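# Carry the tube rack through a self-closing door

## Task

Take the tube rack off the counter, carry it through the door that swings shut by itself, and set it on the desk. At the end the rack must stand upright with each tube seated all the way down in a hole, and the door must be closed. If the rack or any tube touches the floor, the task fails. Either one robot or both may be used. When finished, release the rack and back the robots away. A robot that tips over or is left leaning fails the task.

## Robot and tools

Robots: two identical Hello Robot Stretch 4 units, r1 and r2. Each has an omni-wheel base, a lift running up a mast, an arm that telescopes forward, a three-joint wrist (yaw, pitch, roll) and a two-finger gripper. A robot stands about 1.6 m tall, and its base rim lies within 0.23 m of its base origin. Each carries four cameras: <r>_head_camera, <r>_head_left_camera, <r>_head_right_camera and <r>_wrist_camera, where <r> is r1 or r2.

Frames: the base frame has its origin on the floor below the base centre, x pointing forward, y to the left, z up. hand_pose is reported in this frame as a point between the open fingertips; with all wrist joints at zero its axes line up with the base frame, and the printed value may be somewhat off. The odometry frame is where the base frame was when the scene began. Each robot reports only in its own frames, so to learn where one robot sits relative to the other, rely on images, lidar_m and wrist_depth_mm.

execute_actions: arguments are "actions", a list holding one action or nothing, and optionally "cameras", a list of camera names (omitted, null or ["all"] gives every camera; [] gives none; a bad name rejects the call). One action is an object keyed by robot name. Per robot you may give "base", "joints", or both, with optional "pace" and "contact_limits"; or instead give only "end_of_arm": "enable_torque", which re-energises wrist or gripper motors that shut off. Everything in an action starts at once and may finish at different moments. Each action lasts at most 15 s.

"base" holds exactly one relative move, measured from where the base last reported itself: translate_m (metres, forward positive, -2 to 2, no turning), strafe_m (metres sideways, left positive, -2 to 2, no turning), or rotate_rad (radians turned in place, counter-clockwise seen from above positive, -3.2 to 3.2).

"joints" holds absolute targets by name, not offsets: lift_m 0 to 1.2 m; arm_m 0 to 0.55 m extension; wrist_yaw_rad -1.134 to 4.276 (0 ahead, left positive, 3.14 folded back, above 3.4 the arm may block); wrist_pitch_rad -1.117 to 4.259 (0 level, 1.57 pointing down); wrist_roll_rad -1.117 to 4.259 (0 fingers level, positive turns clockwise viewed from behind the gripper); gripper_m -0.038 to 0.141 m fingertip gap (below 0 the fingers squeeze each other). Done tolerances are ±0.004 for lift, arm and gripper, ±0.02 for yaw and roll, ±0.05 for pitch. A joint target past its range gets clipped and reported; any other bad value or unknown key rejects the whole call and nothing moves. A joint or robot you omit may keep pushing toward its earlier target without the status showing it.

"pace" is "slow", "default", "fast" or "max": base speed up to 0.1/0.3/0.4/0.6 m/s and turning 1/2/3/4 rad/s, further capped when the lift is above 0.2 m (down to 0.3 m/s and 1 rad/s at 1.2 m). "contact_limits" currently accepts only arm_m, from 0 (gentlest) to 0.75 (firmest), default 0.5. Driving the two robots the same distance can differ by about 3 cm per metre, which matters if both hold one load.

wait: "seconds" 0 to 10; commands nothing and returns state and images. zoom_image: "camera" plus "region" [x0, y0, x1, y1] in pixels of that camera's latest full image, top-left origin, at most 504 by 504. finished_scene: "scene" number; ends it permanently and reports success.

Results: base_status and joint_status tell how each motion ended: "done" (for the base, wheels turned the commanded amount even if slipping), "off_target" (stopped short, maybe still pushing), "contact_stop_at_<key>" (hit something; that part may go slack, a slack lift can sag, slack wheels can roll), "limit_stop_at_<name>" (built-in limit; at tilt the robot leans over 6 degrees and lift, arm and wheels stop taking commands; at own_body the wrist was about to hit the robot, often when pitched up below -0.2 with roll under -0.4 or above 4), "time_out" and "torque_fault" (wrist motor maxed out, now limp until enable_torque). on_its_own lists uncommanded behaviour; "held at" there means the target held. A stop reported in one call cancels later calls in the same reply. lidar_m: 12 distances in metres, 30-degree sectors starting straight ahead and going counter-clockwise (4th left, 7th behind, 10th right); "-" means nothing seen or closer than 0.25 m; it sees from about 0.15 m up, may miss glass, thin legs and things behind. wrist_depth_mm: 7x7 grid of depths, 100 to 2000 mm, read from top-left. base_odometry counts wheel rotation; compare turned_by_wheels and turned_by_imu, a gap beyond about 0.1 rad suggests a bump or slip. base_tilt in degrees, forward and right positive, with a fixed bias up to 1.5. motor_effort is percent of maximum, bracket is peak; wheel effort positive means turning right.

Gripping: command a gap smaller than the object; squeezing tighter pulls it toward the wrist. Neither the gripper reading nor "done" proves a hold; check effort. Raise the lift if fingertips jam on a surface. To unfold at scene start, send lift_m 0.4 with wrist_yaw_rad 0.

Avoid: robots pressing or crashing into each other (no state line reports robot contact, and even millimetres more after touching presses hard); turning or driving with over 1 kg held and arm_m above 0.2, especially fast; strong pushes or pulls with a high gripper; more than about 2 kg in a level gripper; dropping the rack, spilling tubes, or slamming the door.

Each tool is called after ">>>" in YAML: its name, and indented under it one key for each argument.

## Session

>>> execute_actions:
  actions: []

Scene clock: 0.00 s.
r1.base_odometry: x=+0.000 y=+0.000 heading=+0.000 (m, m, rad; r1's odometry frame)
r1.turned_by_wheels: +0.000 (rad since the last result)
r1.turned_by_imu: +0.000 (rad since the last result)
r1.base_tilt: forward=+0.4 right=+0.2 (deg)
r1.lidar_m: 1.72 1.72 1.06 0.89 0.90 1.07 1.83 2.26 2.61 1.77 1.84 2.12
r1.base_status: not commanded
r1.joint_positions: lift_m=+0.145 arm_m=-0.002 wrist_yaw_rad=+3.060 wrist_pitch_rad=-0.002 wrist_roll_rad=+0.017 gripper_m=+0.057
r1.joint_status: not commanded
r1.motor_effort: lift_m=+19 arm_m=+0 wrist_yaw_rad=+0 wrist_pitch_rad=-6 wrist_roll_rad=+0 gripper_m=-2 wheel_0=+0 wheel_1=+0 wheel_2=+0 (%)
r1.hand_pose: x=-0.1119 y=+0.1107 z=+0.3239 quat_wxyz=(+0.041, +0.001, +0.008, +0.999) (m; r1's base frame)
r1.wrist_depth_mm: 142 144 - - 1537 1060 866 / - 143 - - 1537 1078 842 / - 128 225 - 1537 1078 866 / 108 141 266 - 1576 1078 866 / 139 - - - 1576 1060 854 / 1397 1430 1182 1397 214 1078 854 / 931 917 788 904 820 878 809
r2.base_odometry: x=+0.000 y=+0.000 heading=+0.000 (m, m, rad; r2's odometry frame)
r2.turned_by_wheels: +0.000 (rad since the last result)
r2.turned_by_imu: +0.000 (rad since the last result)
r2.base_tilt: forward=-0.2 right=+0.4 (deg)
r2.lidar_m: 1.94 2.44 2.15 2.15 2.10 1.05 1.05 1.23 1.87 1.87 2.33 1.79
r2.base_status: not commanded
r2.joint_positions: lift_m=+0.295 arm_m=+0.001 wrist_yaw_rad=+3.044 wrist_pitch_rad=-0.013 wrist_roll_rad=-0.009 gripper_m=+0.057
r2.joint_status: not commanded
r2.motor_effort: lift_m=+18 arm_m=-1 wrist_yaw_rad=+1 wrist_pitch_rad=-7 wrist_roll_rad=-1 gripper_m=-2 wheel_0=+0 wheel_1=+0 wheel_2=+0 (%)
r2.hand_pose: x=-0.1066 y=+0.1151 z=+0.4765 quat_wxyz=(+0.049, +0.006, -0.005, +0.999) (m; r2's base frame)
r2.wrist_depth_mm: - 143 - - 1921 1756 1661 / - 125 276 1430 1336 1756 1661 / 106 142 216 - 1808 1756 1661 / 142 161 - - 1808 1756 1708 / - - - - 1808 1756 1661 / 1397 1499 201 1661 195 1708 1661 / 1042 1008 1098 - 1182 1098 1182
pictures: r1_head_camera, r1_head_left_camera, r1_head_right_camera, r1_wrist_camera, r2_head_camera, r2_head_left_camera, r2_head_right_camera, r2_wrist_camera
Images, in order (width x height): r1_head_camera 420x560, r1_head_left_camera 420x672, r1_head_right_camera 420x672, r1_wrist_camera 616x392, r2_head_camera 420x560, r2_head_left_camera 420x672, r2_head_right_camera 420x672, r2_wrist_camera 616x392.

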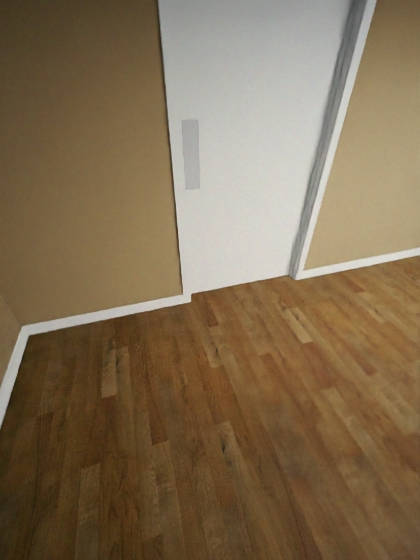

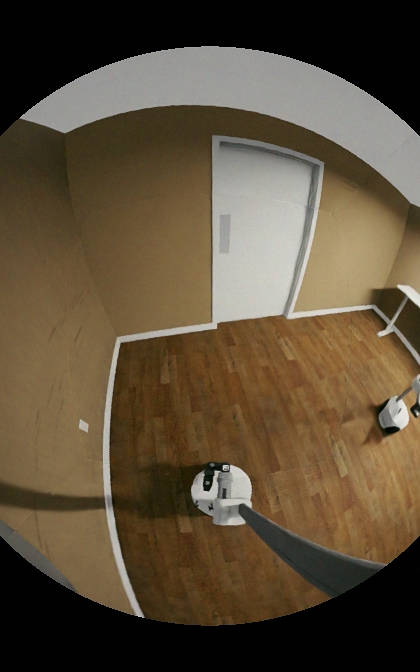

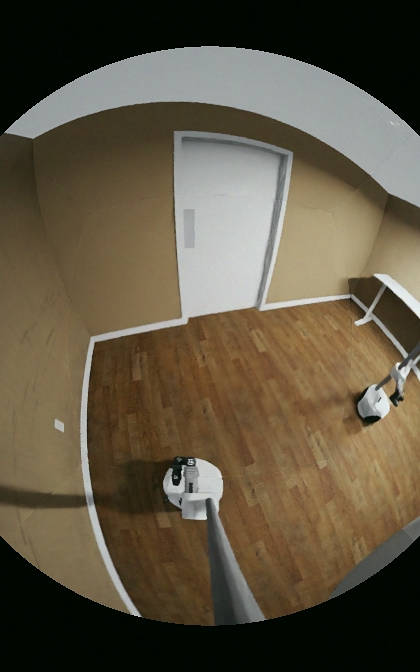

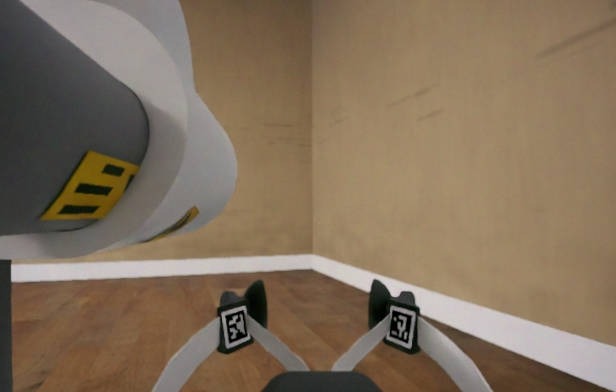

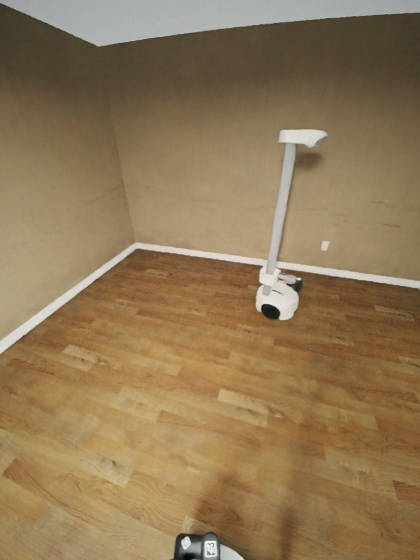

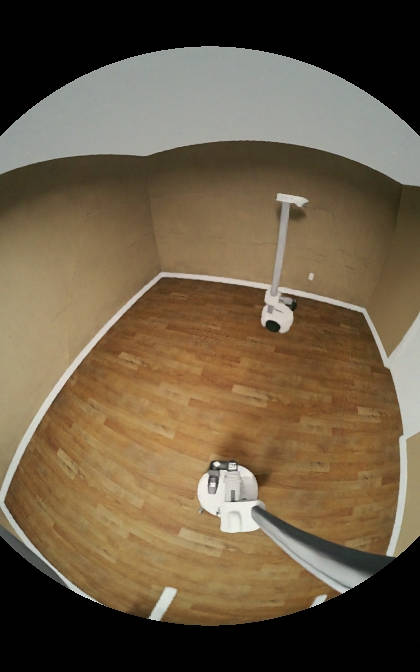

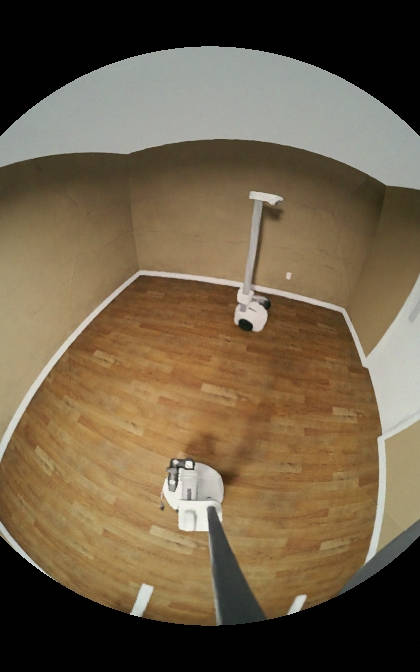

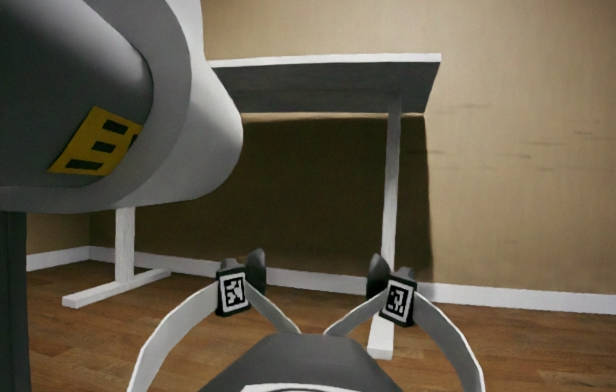

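>>> execute_actions:
  actions:
    - {"r1": {"base": {"rotate_rad": 0.26}, "pace": "fast"}, "r2": {"base": {"rotate_rad": -1.83}, "pace": "fast"}}
  cameras: []

>>> execute_actions:
  actions:
    - {"r1": {"base": {"strafe_m": -0.84}, "pace": "max"}}
  cameras: ["r1_head_camera", "r2_head_camera"]

Scene clock: 11.93 s.
r1.base_odometry: x=+0.000 y=+0.000 heading=+0.260 (m, m, rad; r1's odometry frame)
r1.turned_by_wheels: +0.260 (rad since the last result)
r1.turned_by_imu: +0.262 (rad since the last result)
r1.base_tilt: forward=+0.4 right=+0.3 (deg)
r1.lidar_m: 1.73 1.28 0.92 0.88 0.93 1.30 2.24 2.34 3.21 1.79 2.50 1.90
r1.base_status: done
r1.joint_positions: lift_m=+0.145 arm_m=-0.002 wrist_yaw_rad=+3.060 wrist_pitch_rad=-0.002 wrist_roll_rad=+0.017 gripper_m=+0.057
r1.joint_status: not commanded
r1.motor_effort: lift_m=+19(20) arm_m=+0(0) wrist_yaw_rad=-1(0) wrist_pitch_rad=-6(7) wrist_roll_rad=+0(0) gripper_m=-2(3) wheel_0=+0(5) wheel_1=+0(6) wheel_2=+1(6) (%)
r1.hand_pose: x=-0.1119 y=+0.1107 z=+0.3239 quat_wxyz=(+0.041, +0.001, +0.008, +0.999) (m; r1's base frame)
r1.wrist_depth_mm: 142 144 - - - 1464 1025 / - 143 - - - 1464 1060 / - 128 224 - - 1464 1042 / 108 141 266 - - 1464 1060 / 139 - - - - 1464 1060 / 1397 1430 1160 1397 213 1255 1060 / 931 931 788 891 820 878 891
r2.base_odometry: x=+0.000 y=+0.000 heading=-1.830 (m, m, rad; r2's odometry frame)
r2.turned_by_wheels: -1.830 (rad since the last result)
r2.turned_by_imu: -1.813 (rad since the last result)
r2.base_tilt: forward=-0.2 right=+0.4 (deg)
r2.lidar_m: 1.86 1.99 2.80 1.81 2.90 2.20 2.14 2.29 1.90 1.05 1.09 1.57
r2.base_status: done
r2.joint_positions: lift_m=+0.295 arm_m=+0.001 wrist_yaw_rad=+3.044 wrist_pitch_rad=-0.013 wrist_roll_rad=-0.009 gripper_m=+0.057
r2.joint_status: not commanded
r2.motor_effort: lift_m=+18(18) arm_m=-1(1) wrist_yaw_rad=+1(2) wrist_pitch_rad=-7(8) wrist_roll_rad=-2(1) gripper_m=-3(2) wheel_0=+0(6) wheel_1=+0(9) wheel_2=-1(7) (%)
r2.hand_pose: x=-0.1066 y=+0.1151 z=+0.4765 quat_wxyz=(+0.049, +0.006, -0.005, +0.999) (m; r2's base frame)
r2.wrist_depth_mm: - 142 - - - - - / - 125 277 - - - - / 106 142 216 - - - - / 142 161 - - - - - / - - - - - - - / 1397 1499 202 1708 195 1708 1708 / 1042 991 1160 - 1205 1118 1182
pictures: none
No camera images: the call's "cameras" was empty. Leave "cameras" out to get every camera's image.

Scene clock: 14.73 s.
r1.base_odometry: x=+0.216 y=-0.812 heading=+0.260 (m, m, rad; r1's odometry frame)
r1.turned_by_wheels: +0.000 (rad since the last result)
r1.turned_by_imu: +0.001 (rad since the last result)
r1.base_tilt: forward=+0.4 right=+0.2 (deg)
r1.lidar_m: 1.81 1.79 1.81 1.73 1.81 2.34 2.26 2.34 1.07 0.95 2.29 1.84
r1.base_status: done
r1.joint_positions: lift_m=+0.145 arm_m=-0.002 wrist_yaw_rad=+3.060 wrist_pitch_rad=-0.002 wrist_roll_rad=+0.017 gripper_m=+0.057
r1.joint_status: not commanded
r1.motor_effort: lift_m=+20(20) arm_m=+0(0) wrist_yaw_rad=-1(1) wrist_pitch_rad=-6(5) wrist_roll_rad=+1(0) gripper_m=-3(2) wheel_0=+0(17) wheel_1=-1(13) wheel_2=+0(1) (%)
r1.hand_pose: x=-0.1119 y=+0.1107 z=+0.3239 quat_wxyz=(+0.041, +0.001, +0.008, +0.999) (m; r1's base frame)
r1.wrist_depth_mm: 142 144 - - - - - / - 143 - - - - - / - 128 224 - - - - / 108 141 266 - - - - / 140 - - - - - - / 1397 1430 1160 1397 214 1430 1366 / 946 931 788 904 831 878 891
r2.base_odometry: x=+0.000 y=+0.000 heading=-1.830 (m, m, rad; r2's odometry frame)
r2.turned_by_wheels: +0.000 (rad since the last result)
r2.turned_by_imu: -0.001 (rad since the last result)
r2.base_tilt: forward=-0.2 right=+0.5 (deg)
r2.lidar_m: 1.87 1.97 1.01 0.96 2.92 2.21 2.13 2.24 1.90 1.02 1.11 1.55
r2.base_status: not commanded
r2.joint_positions: lift_m=+0.295 arm_m=+0.001 wrist_yaw_rad=+3.044 wrist_pitch_rad=-0.013 wrist_roll_rad=-0.009 gripper_m=+0.057
r2.joint_status: not commanded
r2.motor_effort: lift_m=+18(18) arm_m=-1(1) wrist_yaw_rad=-1(1) wrist_pitch_rad=-7(7) wrist_roll_rad=+0(1) gripper_m=-3(2) wheel_0=+0(1) wheel_1=+0(1) wheel_2=-1(1) (%)
r2.hand_pose: x=-0.1066 y=+0.1151 z=+0.4765 quat_wxyz=(+0.049, +0.006, -0.005, +0.999) (m; r2's base frame)
r2.wrist_depth_mm: - 142 - - - - - / - 125 278 - - - - / 106 142 216 - - - - / 142 161 - - - - - / - - - - - - - / 1430 1499 202 1708 195 1708 1661 / 1025 991 1160 - 1205 1078 1182
pictures: r1_head_camera, r2_head_camera
Images, in order (width x height): r1_head_camera 420x560, r2_head_camera 420x560.

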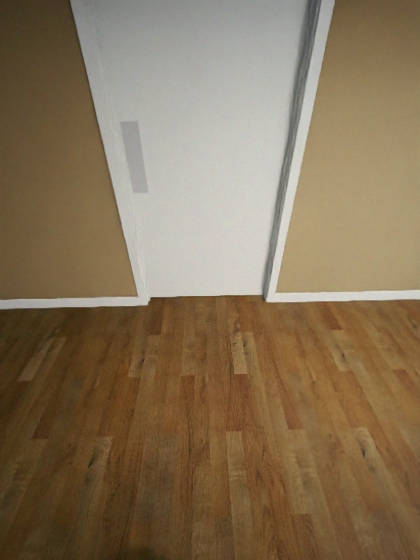

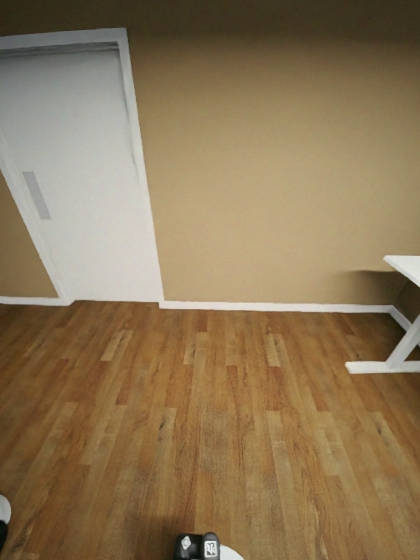

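>>> execute_actions:
  actions:
    - {"r1": {"base": {"translate_m": 1.54}, "pace": "max"}, "r2": {"base": {"strafe_m": 1.12}, "pace": "default"}}
  cameras: []

>>> execute_actions:
  actions:
    - {"r1": {"base": {"translate_m": 0.75}, "pace": "slow"}, "r2": {"base": {"translate_m": 0.9}, "pace": "default"}}
  cameras: ["r1_head_left_camera", "r2_head_camera"]

Scene clock: 29.27 s.
r1.base_odometry: x=+1.704 y=-0.416 heading=+0.260 (m, m, rad; r1's odometry frame)
r1.turned_by_wheels: +0.000 (rad since the last result)
r1.turned_by_imu: -0.004 (rad since the last result)
r1.base_tilt: forward=+0.4 right=+0.3 (deg)
r1.lidar_m: 0.27 0.30 0.42 0.86 1.81 2.52 1.51 3.92 2.30 0.86 0.43 0.30
r1.base_status: done
r1.joint_positions: lift_m=+0.145 arm_m=-0.002 wrist_yaw_rad=+3.060 wrist_pitch_rad=-0.002 wrist_roll_rad=+0.017 gripper_m=+0.057
r1.joint_status: not commanded
r1.motor_effort: lift_m=+20(20) arm_m=+0(0) wrist_yaw_rad=-1(0) wrist_pitch_rad=-7(6) wrist_roll_rad=+0(0) gripper_m=-4(4) wheel_0=+0(5) wheel_1=-2(8) wheel_2=+0(15) (%)
r1.hand_pose: x=-0.1119 y=+0.1107 z=+0.3239 quat_wxyz=(+0.041, +0.001, +0.008, +0.999) (m; r1's base frame)
r1.wrist_depth_mm: 142 144 - - - - - / - 143 - - - - - / - 128 224 - - - - / 108 142 267 - - - - / 139 - - - - - - / 1397 1430 1138 1430 214 1397 1366 / 931 931 788 904 831 866 891
r2.base_odometry: x=+1.083 y=-0.287 heading=-1.830 (m, m, rad; r2's odometry frame)
r2.turned_by_wheels: +0.000 (rad since the last result)
r2.turned_by_imu: +0.001 (rad since the last result)
r2.base_tilt: forward=-0.2 right=+0.5 (deg)
r2.lidar_m: 1.48 2.04 1.84 1.79 1.90 2.15 2.09 2.21 3.06 2.18 2.31 1.99
r2.base_status: done
r2.joint_positions: lift_m=+0.295 arm_m=+0.001 wrist_yaw_rad=+3.044 wrist_pitch_rad=-0.013 wrist_roll_rad=-0.009 gripper_m=+0.057
r2.joint_status: not commanded
r2.motor_effort: lift_m=+18(18) arm_m=-1(1) wrist_yaw_rad=+1(1) wrist_pitch_rad=-7(7) wrist_roll_rad=-1(1) gripper_m=-4(3) wheel_0=+0(7) wheel_1=-1(6) wheel_2=+0(2) (%)
r2.hand_pose: x=-0.1066 y=+0.1151 z=+0.4765 quat_wxyz=(+0.049, +0.006, -0.005, +0.999) (m; r2's base frame)
r2.wrist_depth_mm: - 142 - - - - - / - 125 274 - - - - / 106 142 216 - - - - / 142 160 - - - - - / - - - - - - - / 1430 1464 200 1661 195 1708 1661 / 1042 1008 1138 - 1205 1118 1205
pictures: none
No camera images: the call's "cameras" was empty. Leave "cameras" out to get every camera's image.

Scene clock: 38.07 s.
r1.base_odometry: x=+2.429 y=-0.223 heading=+0.259 (m, m, rad; r1's odometry frame)
r1.turned_by_wheels: +0.000 (rad since the last result)
r1.turned_by_imu: -0.004 (rad since the last result)
r1.base_tilt: forward=+0.4 right=+0.2 (deg)
r1.lidar_m: 0.27 2.50 1.76 1.59 0.59 0.67 1.34 4.78 0.29 0.25 - 0.25
r1.base_status: done
r1.joint_positions: lift_m=+0.145 arm_m=-0.002 wrist_yaw_rad=+3.060 wrist_pitch_rad=-0.002 wrist_roll_rad=+0.017 gripper_m=+0.057
r1.joint_status: not commanded
r1.motor_effort: lift_m=+19(19) arm_m=+0(0) wrist_yaw_rad=+0(0) wrist_pitch_rad=-6(6) wrist_roll_rad=+0(1) gripper_m=-5(4) wheel_0=+11(16) wheel_1=-4(13) wheel_2=-10(21) (%)
r1.hand_pose: x=-0.1119 y=+0.1107 z=+0.3239 quat_wxyz=(+0.041, +0.001, +0.008, +0.999) (m; r1's base frame)
r1.wrist_depth_mm: 142 144 - - - - 544 / - 143 - - - - 544 / - 129 224 - - - 535 / 108 141 266 - - - 544 / 139 - - - - - 535 / 1397 1397 1160 1430 214 1255 525 / 931 931 788 904 831 597 530
r2.base_odometry: x=+0.852 y=-1.157 heading=-1.830 (m, m, rad; r2's odometry frame)
r2.turned_by_wheels: +0.000 (rad since the last result)
r2.turned_by_imu: -0.005 (rad since the last result)
r2.base_tilt: forward=-0.1 right=+0.4 (deg)
r2.lidar_m: 1.35 1.14 1.54 1.72 1.85 2.63 2.99 3.15 2.30 2.20 1.42 1.17
r2.base_status: done
r2.joint_positions: lift_m=+0.295 arm_m=+0.001 wrist_yaw_rad=+3.044 wrist_pitch_rad=-0.013 wrist_roll_rad=-0.009 gripper_m=+0.057
r2.joint_status: not commanded
r2.motor_effort: lift_m=+18(18) arm_m=-1(1) wrist_yaw_rad=-1(1) wrist_pitch_rad=-8(7) wrist_roll_rad=-1(1) gripper_m=-3(2) wheel_0=-1(4) wheel_1=+1(6) wheel_2=+2(10) (%)
r2.hand_pose: x=-0.1066 y=+0.1151 z=+0.4765 quat_wxyz=(+0.049, +0.006, -0.005, +0.999) (m; r2's base frame)
r2.wrist_depth_mm: - 142 - - - - - / - 125 276 - - - - / 106 142 217 - - - - / 142 160 - - - - - / - - - - - - - / 1430 1499 201 1661 195 1708 1708 / 1025 1025 1118 - 1205 1118 1160
pictures: r1_head_left_camera, r2_head_camera
Images, in order (width x height): r1_head_left_camera 420x672, r2_head_camera 420x560.

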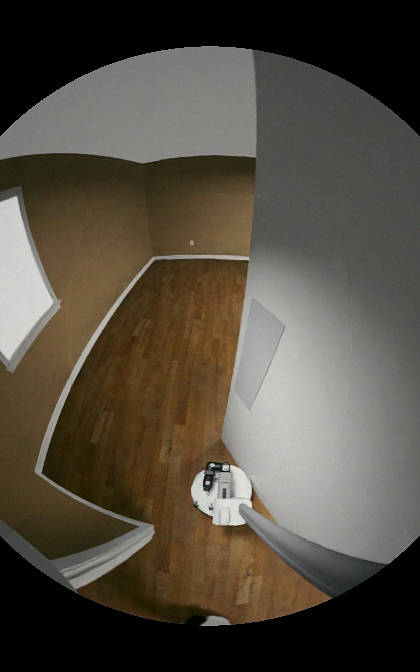

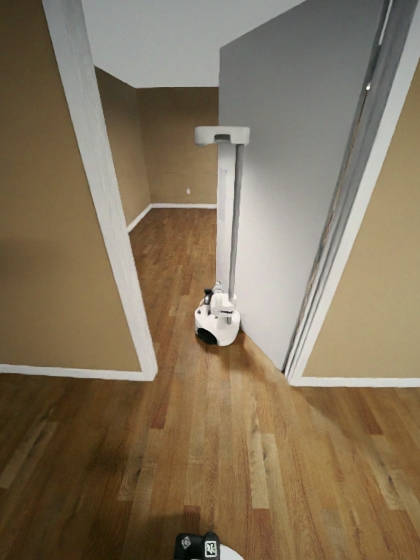

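>>> execute_actions:
  actions:
    - {"r1": {"base": {"translate_m": 1.1}, "pace": "default"}, "r2": {"base": {"rotate_rad": -0.07}}}
  cameras: ["r1_head_right_camera", "r2_head_camera"]

Scene clock: 50.70 s.
r1.base_odometry: x=+3.492 y=+0.059 heading=+0.260 (m, m, rad; r1's odometry frame)
r1.turned_by_wheels: +0.000 (rad since the last result)
r1.turned_by_imu: -0.003 (rad since the last result)
r1.base_tilt: forward=+0.4 right=+0.3 (deg)
r1.lidar_m: 3.08 2.49 1.83 1.70 1.77 0.88 0.87 1.42 2.11 2.32 2.43 3.22
r1.base_status: done
r1.joint_positions: lift_m=+0.145 arm_m=-0.002 wrist_yaw_rad=+3.060 wrist_pitch_rad=-0.002 wrist_roll_rad=+0.017 gripper_m=+0.057
r1.joint_status: not commanded
r1.motor_effort: lift_m=+19(19) arm_m=+0(0) wrist_yaw_rad=-1(1) wrist_pitch_rad=-6(6) wrist_roll_rad=+0(0) gripper_m=-7(1) wheel_0=+1(20) wheel_1=-1(5) wheel_2=+3(19) (%)
r1.hand_pose: x=-0.1119 y=+0.1107 z=+0.3239 quat_wxyz=(+0.041, +0.001, +0.008, +0.999) (m; r1's base frame)
r1.wrist_depth_mm: 142 144 1205 1025 1661 1708 1708 / - 143 1229 1042 1661 1708 1661 / - 128 225 1042 1618 1618 1708 / 108 142 266 1008 1618 1661 1708 / 140 1430 1229 1008 1576 1618 1661 / 1397 1397 1138 1025 214 1397 1366 / 946 931 798 904 831 878 904
r2.base_odometry: x=+0.852 y=-1.157 heading=-1.900 (m, m, rad; r2's odometry frame)
r2.turned_by_wheels: -0.070 (rad since the last result)
r2.turned_by_imu: -0.072 (rad since the last result)
r2.base_tilt: forward=-0.2 right=+0.5 (deg)
r2.lidar_m: 1.31 1.14 1.45 1.74 1.82 2.46 2.99 3.10 2.36 2.19 1.51 1.18
r2.base_status: done
r2.joint_positions: lift_m=+0.295 arm_m=+0.001 wrist_yaw_rad=+3.044 wrist_pitch_rad=-0.013 wrist_roll_rad=-0.009 gripper_m=+0.057
r2.joint_status: not commanded
r2.motor_effort: lift_m=+18(18) arm_m=-1(1) wrist_yaw_rad=+0(0) wrist_pitch_rad=-7(7) wrist_roll_rad=+0(1) gripper_m=-4(3) wheel_0=+1(3) wheel_1=+2(3) wheel_2=+0(3) (%)
r2.hand_pose: x=-0.1066 y=+0.1151 z=+0.4765 quat_wxyz=(+0.049, +0.006, -0.005, +0.999) (m; r2's base frame)
r2.wrist_depth_mm: - 142 - - - - - / - 125 276 - - - - / 106 142 216 - - - - / 142 161 - - - - - / - - - - - - - / 1430 1499 202 1661 195 1661 1756 / 1025 991 1118 - 1205 1118 1182
pictures: r1_head_right_camera, r2_head_camera
Images, in order (width x height): r1_head_right_camera 420x672, r2_head_camera 420x560.

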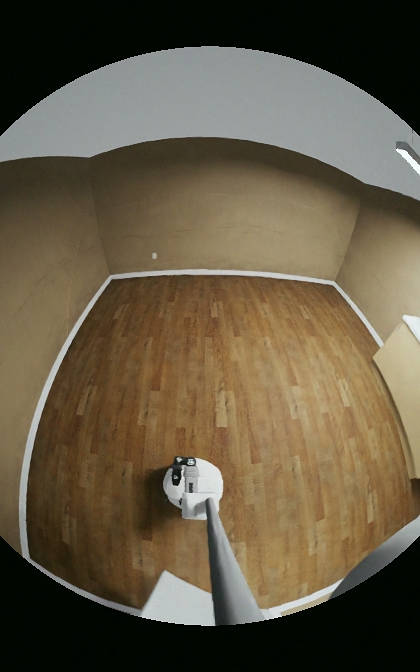

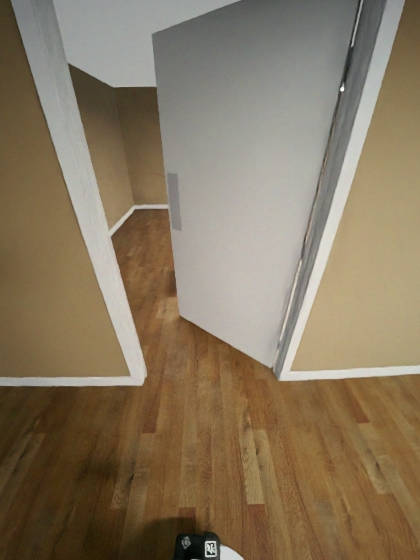

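>>> execute_actions:
  actions:
    - {"r1": {"base": {"rotate_rad": -1.55}, "joints": {"lift_m": 0.4, "wrist_yaw_rad": 0}, "pace": "fast"}, "r2": {"base": {"translate_m": 0.84}, "pace": "fast"}}
  cameras: ["r1_head_camera"]

>>> execute_actions:
  actions:
    - {"r1": {"base": {"translate_m": 1.5}, "joints": {"lift_m": 1.0, "wrist_pitch_rad": 0.4, "gripper_m": 0.141}, "pace": "max"}, "r2": {"base": {"translate_m": 0.76}, "pace": "slow"}}
  cameras: ["r1_head_camera", "r1_wrist_camera"]

Scene clock: 61.80 s.
r1.base_odometry: x=+3.492 y=+0.059 heading=-1.290 (m, m, rad; r1's odometry frame)
r1.turned_by_wheels: -1.550 (rad since the last result)
r1.turned_by_imu: -1.574 (rad since the last result)
r1.base_tilt: forward=+0.4 right=+0.3 (deg)
r1.lidar_m: 2.33 2.41 3.24 3.12 2.46 1.81 1.73 1.79 1.47 1.47 1.56 2.17
r1.base_status: done
r1.joint_positions: lift_m=+0.400 arm_m=-0.002 wrist_yaw_rad=+0.000 wrist_pitch_rad=-0.002 wrist_roll_rad=+0.017 gripper_m=+0.057
r1.joint_status: all done
r1.motor_effort: lift_m=+22(24) arm_m=+0(1) wrist_yaw_rad=-3(9) wrist_pitch_rad=-6(6) wrist_roll_rad=+0(1) gripper_m=-5(1) wheel_0=+0(12) wheel_1=-1(8) wheel_2=-1(7) (%)
r1.hand_pose: x=+0.4570 y=-0.0873 z=+0.5785 quat_wxyz=(+1.000, +0.008, -0.001, +0.000) (m; r1's base frame)
r1.wrist_depth_mm: - - - - - - - / - - - - - - - / - - - - - - - / - - - - - - - / - - - - - - - / - - 1808 - 214 - - / 1537 1499 1281 1430 1366 1397 1464
r2.base_odometry: x=+0.581 y=-1.952 heading=-1.900 (m, m, rad; r2's odometry frame)
r2.turned_by_wheels: +0.000 (rad since the last result)
r2.turned_by_imu: -0.005 (rad since the last result)
r2.base_tilt: forward=-0.2 right=+0.4 (deg)
r2.lidar_m: 0.26 0.28 0.41 0.73 1.80 2.47 3.93 3.97 2.33 0.85 0.39 0.28
r2.base_status: done
r2.joint_positions: lift_m=+0.295 arm_m=+0.001 wrist_yaw_rad=+3.044 wrist_pitch_rad=-0.013 wrist_roll_rad=-0.009 gripper_m=+0.057
r2.joint_status: not commanded
r2.motor_effort: lift_m=+18(18) arm_m=-1(1) wrist_yaw_rad=-1(1) wrist_pitch_rad=-7(7) wrist_roll_rad=-1(0) gripper_m=-4(3) wheel_0=-2(6) wheel_1=-2(7) wheel_2=+0(10) (%)
r2.hand_pose: x=-0.1066 y=+0.1151 z=+0.4765 quat_wxyz=(+0.049, +0.006, -0.005, +0.999) (m; r2's base frame)
r2.wrist_depth_mm: - 142 - - - - - / - 125 276 - - - - / 106 143 216 - - - - / 142 160 - - - - - / - - - - - - - / 1430 1464 201 1618 195 1661 1661 / 1042 1008 1138 - 1182 1098 1205
pictures: r1_head_camera
Images, in order (width x height): r1_head_camera 420x560.

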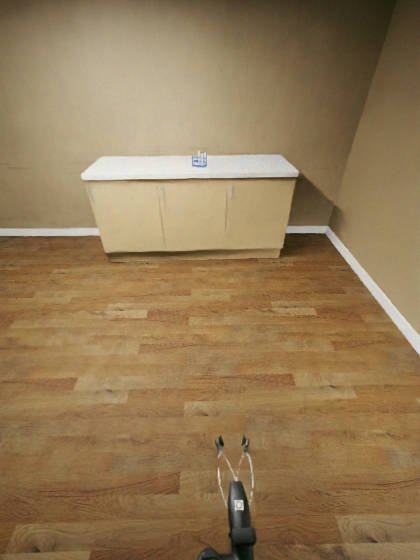

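Scene clock: 70.70 s.
r1.base_odometry: x=+3.907 y=-1.382 heading=-1.291 (m, m, rad; r1's odometry frame)
r1.turned_by_wheels: +0.000 (rad since the last result)
r1.turned_by_imu: -0.003 (rad since the last result)
r1.base_tilt: forward=+0.5 right=+0.3 (deg)
r1.lidar_m: 0.83 0.86 1.20 3.08 3.21 3.38 3.29 1.48 1.55 1.50 1.56 0.88
r1.base_status: done
r1.joint_positions: lift_m=+1.000 arm_m=-0.002 wrist_yaw_rad=+0.000 wrist_pitch_rad=+0.402 wrist_roll_rad=+0.017 gripper_m=+0.141
r1.joint_status: all done
r1.motor_effort: lift_m=+21(25) arm_m=+0(0) wrist_yaw_rad=-1(2) wrist_pitch_rad=-5(6) wrist_roll_rad=+0(0) gripper_m=+0(2) wheel_0=-2(7) wheel_1=-1(6) wheel_2=-1(12) (%)
r1.hand_pose: x=+0.4339 y=-0.0874 z=+1.0652 quat_wxyz=(+0.980, +0.008, +0.200, -0.002) (m; r1's base frame)
r1.wrist_depth_mm: 1160 1160 1138 1138 1118 1118 1118 / 1205 1205 1205 1205 1182 1160 1182 / 1281 1229 1255 1255 1205 1205 1229 / 820 831 809 809 798 798 788 / 707 715 707 707 715 707 715 / 759 741 741 759 750 211 759 / 809 798 809 157 798 798 809
r2.base_odometry: x=+0.335 y=-2.671 heading=-1.900 (m, m, rad; r2's odometry frame)
r2.turned_by_wheels: +0.000 (rad since the last result)
r2.turned_by_imu: +0.000 (rad since the last result)
r2.base_tilt: forward=-0.2 right=+0.4 (deg)
r2.lidar_m: 0.32 2.59 1.82 1.76 0.66 0.68 - 0.75 0.29 0.25 - 0.25
r2.base_status: done
r2.joint_positions: lift_m=+0.295 arm_m=+0.001 wrist_yaw_rad=+3.044 wrist_pitch_rad=-0.013 wrist_roll_rad=-0.009 gripper_m=+0.057
r2.joint_status: not commanded
r2.motor_effort: lift_m=+18(18) arm_m=-1(1) wrist_yaw_rad=+1(1) wrist_pitch_rad=-6(7) wrist_roll_rad=+0(1) gripper_m=-3(3) wheel_0=+8(22) wheel_1=-5(19) wheel_2=-9(21) (%)
r2.hand_pose: x=-0.1066 y=+0.1151 z=+0.4765 quat_wxyz=(+0.049, +0.006, -0.005, +0.999) (m; r2's base frame)
r2.wrist_depth_mm: - 142 - - - - 559 / - 125 277 - - - 564 / 106 142 216 - - - 569 / 142 161 - - - - 569 / - - - - - - 569 / 1397 1464 201 1661 195 691 569 / 1042 1008 1160 - 1205 621 574
pictures: r1_head_camera, r1_wrist_camera
Images, in order (width x height): r1_head_camera 420x560, r1_wrist_camera 616x392.

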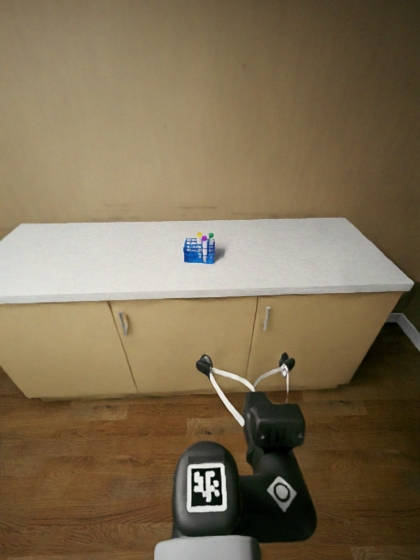

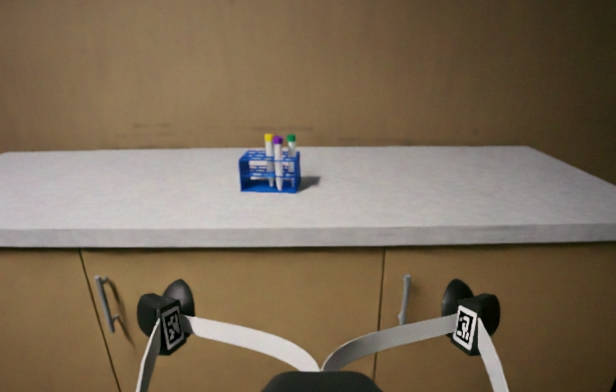

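>>> zoom_image:
  camera: "r1_wrist_camera"
  region: [210, 115, 330, 205]

>>> zoom_image:
  camera: "r1_head_camera"
  region: [160, 220, 240, 275]

Region (210, 115, 330, 205) of r1_wrist_camera's 616x392 image, scaled by 4.200; it fills the top 378 rows of this view, and the rest is white.

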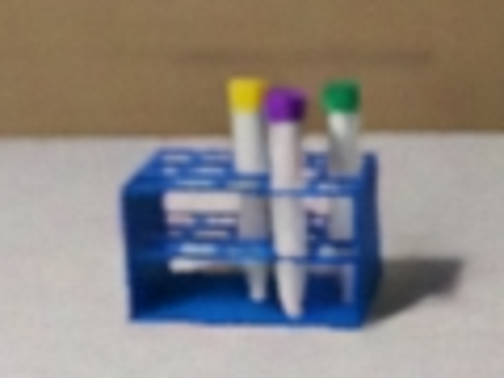

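Region (160, 220, 240, 275) of r1_head_camera's 420x560 image, scaled by 6.300, with more detail than that image has; it fills the top 346 rows of this view, and the rest is white.

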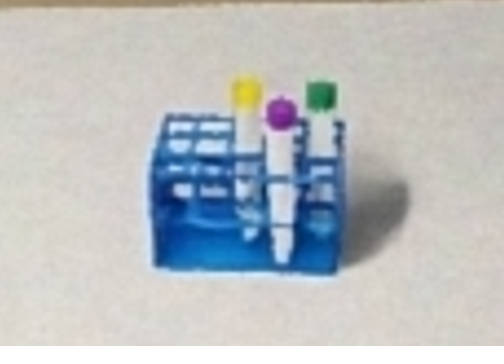

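>>> execute_actions:
  actions:
    - {"r1": {"base": {"rotate_rad": -0.09}}, "r2": {"base": {"translate_m": 0.3}, "pace": "slow"}}
  cameras: []

>>> execute_actions:
  actions:
    - {"r1": {"base": {"strafe_m": 0.21}, "joints": {"lift_m": 0.85, "wrist_pitch_rad": 0.2}}, "r2": {"base": {"strafe_m": -0.12}, "pace": "slow"}}
  cameras: []

>>> execute_actions:
  actions:
    - {"r1": {"base": {"translate_m": 0.42}}, "r2": {"base": {"strafe_m": -0.08}, "pace": "slow"}}
  cameras: ["r1_head_camera", "r1_wrist_camera", "r2_head_left_camera"]

Scene clock: 95.53 s.
r1.base_odometry: x=+3.907 y=-1.382 heading=-1.380 (m, m, rad; r1's odometry frame)
r1.turned_by_wheels: -0.090 (rad since the last result)
r1.turned_by_imu: -0.094 (rad since the last result)
r1.base_tilt: forward=+0.5 right=+0.3 (deg)
r1.lidar_m: 0.83 0.86 1.12 3.10 3.15 3.46 3.25 1.30 1.51 1.49 1.54 0.92
r1.base_status: done
r1.joint_positions: lift_m=+1.000 arm_m=-0.002 wrist_yaw_rad=+0.000 wrist_pitch_rad=+0.402 wrist_roll_rad=+0.017 gripper_m=+0.141
r1.joint_status: not commanded
r1.motor_effort: lift_m=+21(21) arm_m=+0(1) wrist_yaw_rad=-1(2) wrist_pitch_rad=-5(6) wrist_roll_rad=+1(1) gripper_m=+0(1) wheel_0=+1(8) wheel_1=+1(5) wheel_2=+1(5) (%)
r1.hand_pose: x=+0.4339 y=-0.0874 z=+1.0652 quat_wxyz=(+0.980, +0.008, +0.200, -0.002) (m; r1's base frame)
r1.wrist_depth_mm: 1118 1118 1138 1138 1138 1182 1182 / 1118 1182 1182 1205 1205 1255 1255 / 1182 1205 1182 1229 1255 1281 1308 / 809 809 809 809 788 798 788 / 654 683 699 723 741 768 788 / 707 707 741 768 778 211 820 / 759 768 798 157 854 866 904
r2.base_odometry: x=+0.238 y=-2.955 heading=-1.900 (m, m, rad; r2's odometry frame)
r2.turned_by_wheels: +0.000 (rad since the last result)
r2.turned_by_imu: -0.003 (rad since the last result)
r2.base_tilt: forward=-0.2 right=+0.4 (deg)
r2.lidar_m: 3.88 2.57 1.81 1.75 1.06 0.88 - 0.51 0.25 0.25 0.25 0.25
r2.base_status: done
r2.joint_positions: lift_m=+0.295 arm_m=+0.001 wrist_yaw_rad=+3.044 wrist_pitch_rad=-0.013 wrist_roll_rad=-0.009 gripper_m=+0.057
r2.joint_status: not commanded
r2.motor_effort: lift_m=+18(18) arm_m=-1(1) wrist_yaw_rad=+0(0) wrist_pitch_rad=-7(7) wrist_roll_rad=-2(1) gripper_m=-4(3) wheel_0=+8(13) wheel_1=-1(1) wheel_2=-5(12) (%)
r2.hand_pose: x=-0.1066 y=+0.1151 z=+0.4765 quat_wxyz=(+0.049, +0.006, -0.005, +0.999) (m; r2's base frame)
r2.wrist_depth_mm: - 142 - - - 878 878 / - 125 277 - - 866 878 / 106 142 215 - - 866 891 / 142 161 - - - 891 891 / 1983 - - - - 891 891 / 1255 1464 200 1618 195 891 891 / 960 991 1138 - 1160 891 904
pictures: none
No camera images: the call's "cameras" was empty. Leave "cameras" out to get every camera's image.

Scene clock: 97.87 s.
r1.base_odometry: x=+4.113 y=-1.342 heading=-1.380 (m, m, rad; r1's odometry frame)
r1.turned_by_wheels: +0.000 (rad since the last result)
r1.turned_by_imu: -0.002 (rad since the last result)
r1.base_tilt: forward=+0.4 right=+0.3 (deg)
r1.lidar_m: 0.82 0.84 1.07 2.90 2.98 3.50 3.26 1.33 1.45 1.70 1.76 0.86
r1.base_status: done
r1.joint_positions: lift_m=+0.850 arm_m=-0.002 wrist_yaw_rad=+0.000 wrist_pitch_rad=+0.203 wrist_roll_rad=+0.017 gripper_m=+0.141
r1.joint_status: all done
r1.motor_effort: lift_m=+16(19) arm_m=+0(0) wrist_yaw_rad=-1(1) wrist_pitch_rad=-6(10) wrist_roll_rad=+0(0) gripper_m=+0(0) wheel_0=+0(4) wheel_1=+0(8) wheel_2=+1(1) (%)
r1.hand_pose: x=+0.4510 y=-0.0874 z=+0.9704 quat_wxyz=(+0.995, +0.008, +0.101, -0.001) (m; r1's base frame)
r1.wrist_depth_mm: 1118 1118 1138 1182 1182 1182 1205 / 1138 1160 1182 1205 1229 1229 1255 / 1160 1182 1205 1229 1229 1255 1281 / 960 946 931 798 946 917 904 / 603 615 621 621 661 676 691 / 627 621 647 668 683 211 715 / 647 647 668 157 699 715 741
r2.base_odometry: x=+0.125 y=-2.916 heading=-1.900 (m, m, rad; r2's odometry frame)
r2.turned_by_wheels: +0.000 (rad since the last result)
r2.turned_by_imu: -0.001 (rad since the last result)
r2.base_tilt: forward=-0.2 right=+0.4 (deg)
r2.lidar_m: 3.87 2.72 1.94 1.85 1.05 0.97 - 0.39 0.25 - 0.25 0.25
r2.base_status: done
r2.joint_positions: lift_m=+0.295 arm_m=+0.001 wrist_yaw_rad=+3.044 wrist_pitch_rad=-0.013 wrist_roll_rad=-0.009 gripper_m=+0.057
r2.joint_status: not commanded
r2.motor_effort: lift_m=+18(18) arm_m=-1(1) wrist_yaw_rad=+0(2) wrist_pitch_rad=-7(7) wrist_roll_rad=+0(1) gripper_m=-3(2) wheel_0=+7(13) wheel_1=-4(12) wheel_2=+1(5) (%)
r2.hand_pose: x=-0.1066 y=+0.1151 z=+0.4765 quat_wxyz=(+0.049, +0.006, -0.005, +0.999) (m; r2's base frame)
r2.wrist_depth_mm: - 142 - - - - 891 / - 125 277 - - - 891 / 106 142 217 - - 991 866 / 142 161 - - - 976 878 / 634 - - - - 946 878 / 634 1464 201 1708 195 878 904 / 668 946 1160 - 1229 878 891
pictures: none
No camera images: the call's "cameras" was empty. Leave "cameras" out to get every camera's image.

Scene clock: 100.77 s.
r1.base_odometry: x=+4.193 y=-1.755 heading=-1.380 (m, m, rad; r1's odometry frame)
r1.turned_by_wheels: +0.000 (rad since the last result)
r1.turned_by_imu: -0.001 (rad since the last result)
r1.base_tilt: forward=+0.5 right=+0.3 (deg)
r1.lidar_m: 0.38 0.42 0.54 2.92 2.99 3.88 3.69 1.59 1.81 1.66 0.68 0.46
r1.base_status: done
r1.joint_positions: lift_m=+0.850 arm_m=-0.002 wrist_yaw_rad=+0.000 wrist_pitch_rad=+0.203 wrist_roll_rad=+0.017 gripper_m=+0.141
r1.joint_status: not commanded
r1.motor_effort: lift_m=+17(17) arm_m=+0(0) wrist_yaw_rad=-1(1) wrist_pitch_rad=-6(7) wrist_roll_rad=+0(0) gripper_m=+0(1) wheel_0=+1(7) wheel_1=+1(3) wheel_2=+0(9) (%)
r1.hand_pose: x=+0.4510 y=-0.0874 z=+0.9704 quat_wxyz=(+0.995, +0.008, +0.101, -0.001) (m; r1's base frame)
r1.wrist_depth_mm: 750 759 778 788 788 809 831 / 768 788 788 798 809 831 842 / 798 788 809 831 842 854 878 / 809 820 831 404 788 854 866 / 504 504 504 413 421 496 488 / 338 322 345 343 342 211 332 / 266 257 253 157 246 253 264
r2.base_odometry: x=+0.050 y=-2.890 heading=-1.900 (m, m, rad; r2's odometry frame)
r2.turned_by_wheels: +0.000 (rad since the last result)
r2.turned_by_imu: -0.001 (rad since the last result)
r2.base_tilt: forward=-0.2 right=+0.5 (deg)
r2.lidar_m: 3.87 2.88 2.04 1.93 1.03 1.02 - 0.31 0.25 - 0.25 0.26
r2.base_status: done
r2.joint_positions: lift_m=+0.295 arm_m=+0.001 wrist_yaw_rad=+3.044 wrist_pitch_rad=-0.013 wrist_roll_rad=-0.009 gripper_m=+0.057
r2.joint_status: not commanded
r2.motor_effort: lift_m=+18(18) arm_m=-1(1) wrist_yaw_rad=+0(0) wrist_pitch_rad=-7(7) wrist_roll_rad=-1(2) gripper_m=-3(4) wheel_0=+5(11) wheel_1=-4(10) wheel_2=+2(2) (%)
r2.hand_pose: x=-0.1066 y=+0.1151 z=+0.4765 quat_wxyz=(+0.049, +0.006, -0.005, +0.999) (m; r2's base frame)
r2.wrist_depth_mm: - 142 - - - - 866 / - 125 277 - - - 854 / 106 142 216 - - - 866 / 142 160 - - - - 891 / 530 - - - - - 891 / 530 820 201 1576 195 1537 891 / 544 741 1138 - 1229 931 904
pictures: r1_head_camera, r1_wrist_camera, r2_head_left_camera
Images, in order (width x height): r1_head_camera 420x560, r1_wrist_camera 616x392, r2_head_left_camera 420x672.

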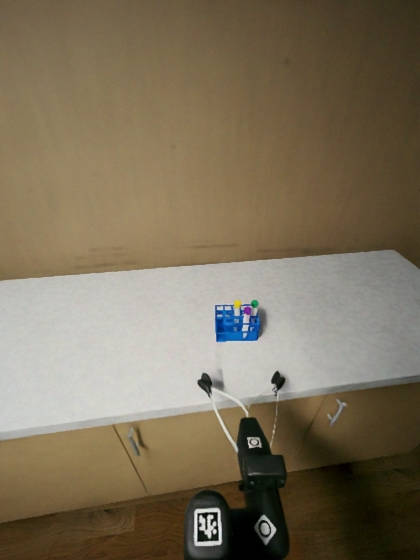

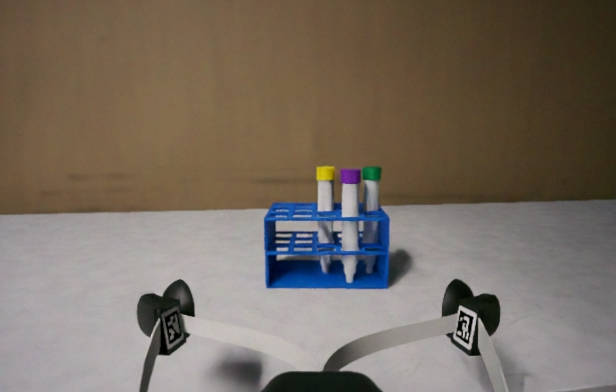

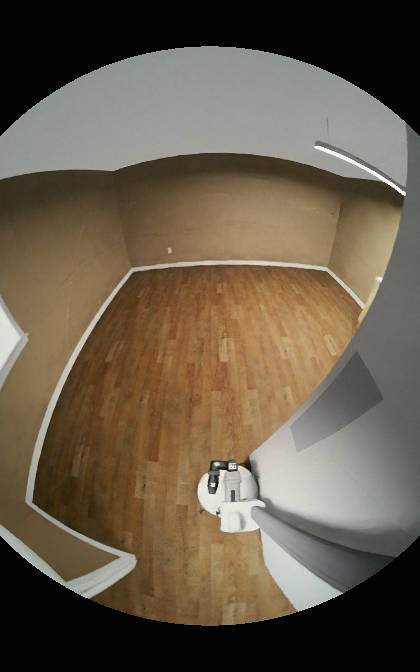

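>>> execute_actions:
  actions:
    - {"r1": {"base": {"strafe_m": -0.01}, "joints": {"lift_m": 0.82, "arm_m": 0.13}, "pace": "default"}, "r2": {"base": {"strafe_m": -0.04}, "pace": "slow"}}
  cameras: ["r1_wrist_camera"]

Scene clock: 108.57 s.
r1.base_odometry: x=+4.183 y=-1.757 heading=-1.381 (m, m, rad; r1's odometry frame)
r1.turned_by_wheels: +0.000 (rad since the last result)
r1.turned_by_imu: -0.002 (rad since the last result)
r1.base_tilt: forward=+0.4 right=+0.3 (deg)
r1.lidar_m: 0.41 0.41 0.54 2.93 3.00 3.86 3.72 1.55 1.80 1.66 0.64 0.47
r1.base_status: done
r1.joint_positions: lift_m=+0.820 arm_m=+0.129 wrist_yaw_rad=+0.000 wrist_pitch_rad=+0.202 wrist_roll_rad=+0.017 gripper_m=+0.141
r1.joint_status: all done
r1.motor_effort: lift_m=+17(16) arm_m=+6(7) wrist_yaw_rad=-2(0) wrist_pitch_rad=-6(7) wrist_roll_rad=+1(0) gripper_m=+2(1) wheel_0=+0(9) wheel_1=-2(4) wheel_2=-1(0) (%)
r1.hand_pose: x=+0.5824 y=-0.0874 z=+0.9405 quat_wxyz=(+0.995, +0.008, +0.101, -0.001) (m; r1's base frame)
r1.wrist_depth_mm: 640 647 661 661 676 691 699 / 661 661 683 683 691 699 707 / 676 676 691 691 699 723 732 / 683 699 699 273 273 741 741 / 404 410 375 281 277 402 397 / 274 258 260 271 256 211 270 / 216 208 204 157 198 206 208
r2.base_odometry: x=+0.012 y=-2.877 heading=-1.899 (m, m, rad; r2's odometry frame)
r2.turned_by_wheels: +0.000 (rad since the last result)
r2.turned_by_imu: -0.001 (rad since the last result)
r2.base_tilt: forward=-0.1 right=+0.4 (deg)
r2.lidar_m: 3.89 2.92 2.08 1.97 1.04 1.04 - 0.29 0.25 - 0.25 0.26
r2.base_status: done
r2.joint_positions: lift_m=+0.295 arm_m=+0.001 wrist_yaw_rad=+3.044 wrist_pitch_rad=-0.013 wrist_roll_rad=-0.009 gripper_m=+0.057
r2.joint_status: not commanded
r2.motor_effort: lift_m=+18(18) arm_m=-1(1) wrist_yaw_rad=+1(0) wrist_pitch_rad=-7(7) wrist_roll_rad=+0(2) gripper_m=-2(3) wheel_0=+7(11) wheel_1=-3(12) wheel_2=+1(3) (%)
r2.hand_pose: x=-0.1066 y=+0.1151 z=+0.4765 quat_wxyz=(+0.049, +0.006, -0.005, +0.999) (m; r2's base frame)
r2.wrist_depth_mm: - 142 - - - - 878 / - 125 276 - - - 878 / 106 142 216 - - - 878 / 142 161 - - - - 891 / 488 778 - - - - 891 / 484 723 201 1661 195 1708 878 / 500 661 1160 - 1205 991 891
pictures: r1_wrist_camera
Images, in order (width x height): r1_wrist_camera 616x392.

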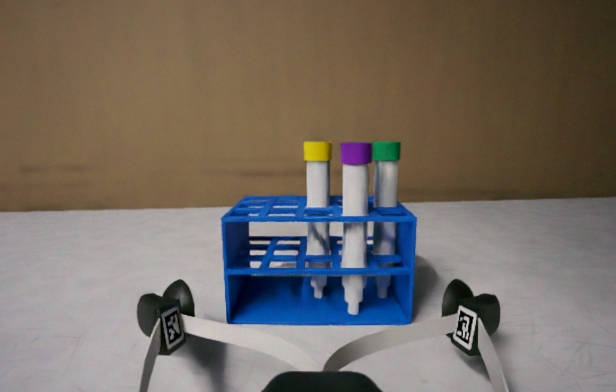

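>>> execute_actions:
  actions:
    - {"r1": {"joints": {"arm_m": 0.2}, "pace": "slow"}}
  cameras: ["r1_wrist_camera"]

>>> execute_actions:
  actions:
    - {"r1": {"joints": {"gripper_m": 0.08}}}
  cameras: []

>>> execute_actions:
  actions:
    - {"r1": {"joints": {"lift_m": 0.88}, "pace": "slow"}}
  cameras: ["r1_wrist_camera"]

Scene clock: 115.40 s.
r1.base_odometry: x=+4.183 y=-1.757 heading=-1.381 (m, m, rad; r1's odometry frame)
r1.turned_by_wheels: +0.000 (rad since the last result)
r1.turned_by_imu: -0.002 (rad since the last result)
r1.base_tilt: forward=+0.4 right=+0.3 (deg)
r1.lidar_m: 0.42 0.42 0.54 2.93 3.02 3.89 3.73 1.54 1.78 1.64 0.68 0.45
r1.base_status: not commanded
r1.joint_positions: lift_m=+0.820 arm_m=+0.199 wrist_yaw_rad=+0.000 wrist_pitch_rad=+0.202 wrist_roll_rad=+0.017 gripper_m=+0.141
r1.joint_status: all done
r1.motor_effort: lift_m=+17(17) arm_m=+6(6) wrist_yaw_rad=-1(1) wrist_pitch_rad=-6(6) wrist_roll_rad=+0(1) gripper_m=-3(1) wheel_0=+0(0) wheel_1=-2(2) wheel_2=-1(1) (%)
r1.hand_pose: x=+0.6524 y=-0.0874 z=+0.9405 quat_wxyz=(+0.995, +0.008, +0.101, -0.001) (m; r1's base frame)
r1.wrist_depth_mm: 580 585 591 609 615 621 634 / 591 603 609 615 627 640 647 / 597 615 627 627 640 654 661 / 621 634 640 236 213 676 676 / 407 407 237 220 196 397 394 / 273 258 209 240 195 210 268 / 214 206 198 157 195 200 208
r2.base_odometry: x=+0.012 y=-2.877 heading=-1.899 (m, m, rad; r2's odometry frame)
r2.turned_by_wheels: +0.000 (rad since the last result)
r2.turned_by_imu: -0.002 (rad since the last result)
r2.base_tilt: forward=-0.2 right=+0.5 (deg)
r2.lidar_m: 3.89 2.92 2.07 1.95 1.05 1.06 - 0.31 0.25 - 0.25 0.26
r2.base_status: not commanded
r2.joint_positions: lift_m=+0.295 arm_m=+0.001 wrist_yaw_rad=+3.044 wrist_pitch_rad=-0.013 wrist_roll_rad=-0.009 gripper_m=+0.057
r2.joint_status: not commanded
r2.motor_effort: lift_m=+18(18) arm_m=-1(1) wrist_yaw_rad=+0(1) wrist_pitch_rad=-7(7) wrist_roll_rad=+0(1) gripper_m=-4(3) wheel_0=+6(7) wheel_1=-3(3) wheel_2=+1(1) (%)
r2.hand_pose: x=-0.1066 y=+0.1151 z=+0.4765 quat_wxyz=(+0.049, +0.006, -0.005, +0.999) (m; r2's base frame)
r2.wrist_depth_mm: - 143 - - - - 866 / - 125 277 - - - 878 / 106 142 216 - - - 891 / 142 161 - - - - 891 / 492 798 - - - - 878 / 484 715 200 1661 195 1708 878 / 492 661 1138 - 1182 991 891
pictures: r1_wrist_camera
Images, in order (width x height): r1_wrist_camera 616x392.

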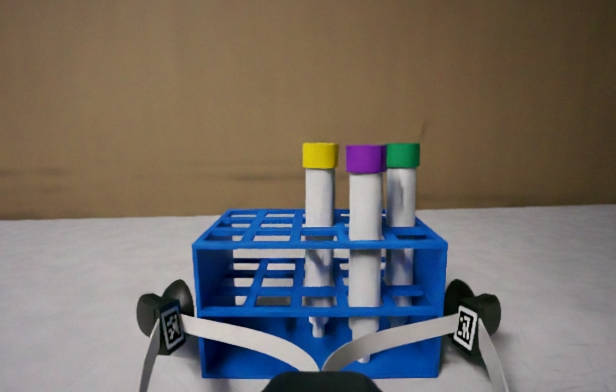

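Scene clock: 117.03 s.
r1.base_odometry: x=+4.183 y=-1.757 heading=-1.381 (m, m, rad; r1's odometry frame)
r1.turned_by_wheels: +0.000 (rad since the last result)
r1.turned_by_imu: -0.001 (rad since the last result)
r1.base_tilt: forward=+0.4 right=+0.3 (deg)
r1.lidar_m: 0.39 0.43 0.54 2.92 3.00 3.85 3.71 1.53 1.77 1.66 0.64 0.46
r1.base_status: not commanded
r1.joint_positions: lift_m=+0.820 arm_m=+0.199 wrist_yaw_rad=+0.000 wrist_pitch_rad=+0.203 wrist_roll_rad=+0.017 gripper_m=+0.080
r1.joint_status: all done
r1.motor_effort: lift_m=+17(17) arm_m=+6(6) wrist_yaw_rad=-1(1) wrist_pitch_rad=-9(10) wrist_roll_rad=+1(0) gripper_m=-21(22) wheel_0=+0(0) wheel_1=-2(2) wheel_2=-1(0) (%)
r1.hand_pose: x=+0.6523 y=-0.0874 z=+0.9402 quat_wxyz=(+0.995, +0.008, +0.102, -0.001) (m; r1's base frame)
r1.wrist_depth_mm: 574 585 597 597 615 627 627 / 597 597 603 615 627 640 654 / 615 615 621 627 200 654 668 / 615 621 640 647 202 676 676 / 402 402 229 209 183 397 389 / 272 272 202 212 192 252 266 / 213 179 189 200 189 179 206
r2.base_odometry: x=+0.012 y=-2.877 heading=-1.899 (m, m, rad; r2's odometry frame)
r2.turned_by_wheels: +0.000 (rad since the last result)
r2.turned_by_imu: -0.001 (rad since the last result)
r2.base_tilt: forward=-0.2 right=+0.5 (deg)
r2.lidar_m: 3.89 2.91 2.06 1.98 1.07 1.02 - 0.31 0.25 - 0.25 0.27
r2.base_status: not commanded
r2.joint_positions: lift_m=+0.295 arm_m=+0.001 wrist_yaw_rad=+3.044 wrist_pitch_rad=-0.013 wrist_roll_rad=-0.009 gripper_m=+0.057
r2.joint_status: not commanded
r2.motor_effort: lift_m=+18(18) arm_m=-1(1) wrist_yaw_rad=+0(0) wrist_pitch_rad=-7(7) wrist_roll_rad=+0(2) gripper_m=-1(3) wheel_0=+7(7) wheel_1=-3(3) wheel_2=+1(1) (%)
r2.hand_pose: x=-0.1066 y=+0.1151 z=+0.4765 quat_wxyz=(+0.049, +0.006, -0.005, +0.999) (m; r2's base frame)
r2.wrist_depth_mm: - 142 - - - - 878 / - 125 277 - - - 866 / 106 143 217 - - - 866 / 142 161 - - - - 891 / 484 788 - - - - 904 / 484 707 202 1661 195 1661 891 / 500 661 1138 - 1205 991 891
pictures: none
No camera images: the call's "cameras" was empty. Leave "cameras" out to get every camera's image.

Scene clock: 118.40 s.
r1.base_odometry: x=+4.183 y=-1.757 heading=-1.381 (m, m, rad; r1's odometry frame)
r1.turned_by_wheels: +0.000 (rad since the last result)
r1.turned_by_imu: +0.000 (rad since the last result)
r1.base_tilt: forward=+0.4 right=+0.3 (deg)
r1.lidar_m: 0.41 0.42 0.53 2.93 3.01 3.88 3.70 1.55 1.78 1.67 0.69 0.46
r1.base_status: not commanded
r1.joint_positions: lift_m=+0.880 arm_m=+0.199 wrist_yaw_rad=+0.000 wrist_pitch_rad=+0.204 wrist_roll_rad=+0.017 gripper_m=+0.080
r1.joint_status: all done
r1.motor_effort: lift_m=+23(26) arm_m=+6(6) wrist_yaw_rad=-2(1) wrist_pitch_rad=-9(9) wrist_roll_rad=+0(0) gripper_m=-22(24) wheel_0=-1(1) wheel_1=-2(2) wheel_2=-1(0) (%)
r1.hand_pose: x=+0.6523 y=-0.0874 z=+0.9996 quat_wxyz=(+0.995, +0.008, +0.102, -0.001) (m; r1's base frame)
r1.wrist_depth_mm: 580 585 597 603 609 621 634 / 591 603 609 615 634 634 640 / 609 615 627 627 199 654 661 / 615 634 640 640 200 676 676 / 627 640 229 210 193 569 569 / 394 397 202 213 192 368 392 / 312 179 190 200 190 180 298
r2.base_odometry: x=+0.012 y=-2.877 heading=-1.899 (m, m, rad; r2's odometry frame)
r2.turned_by_wheels: +0.000 (rad since the last result)
r2.turned_by_imu: +0.000 (rad since the last result)
r2.base_tilt: forward=-0.2 right=+0.5 (deg)
r2.lidar_m: 3.88 2.89 2.04 1.99 1.06 1.02 - 0.28 0.25 - 0.25 0.25
r2.base_status: not commanded
r2.joint_positions: lift_m=+0.295 arm_m=+0.001 wrist_yaw_rad=+3.044 wrist_pitch_rad=-0.013 wrist_roll_rad=-0.009 gripper_m=+0.057
r2.joint_status: not commanded
r2.motor_effort: lift_m=+18(18) arm_m=-1(1) wrist_yaw_rad=-1(1) wrist_pitch_rad=-7(7) wrist_roll_rad=+0(0) gripper_m=-3(1) wheel_0=+7(7) wheel_1=-3(3) wheel_2=+1(1) (%)
r2.hand_pose: x=-0.1066 y=+0.1151 z=+0.4765 quat_wxyz=(+0.049, +0.006, -0.005, +0.999) (m; r2's base frame)
r2.wrist_depth_mm: - 143 - - - - 878 / - 125 277 - - - 878 / 106 142 216 - - - 878 / 142 161 - - - - 891 / 488 778 - - - - 904 / 484 723 201 1618 195 1708 891 / 500 654 1160 - 1205 991 904
pictures: r1_wrist_camera
Images, in order (width x height): r1_wrist_camera 616x392.

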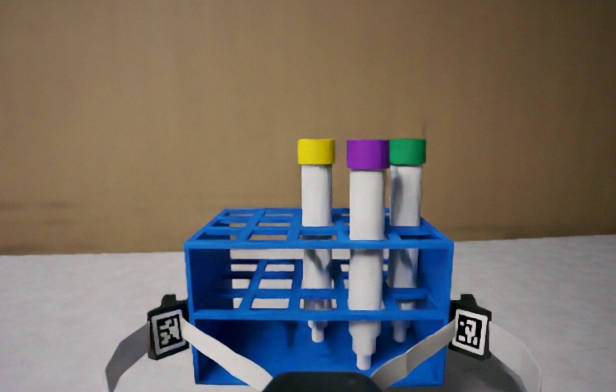

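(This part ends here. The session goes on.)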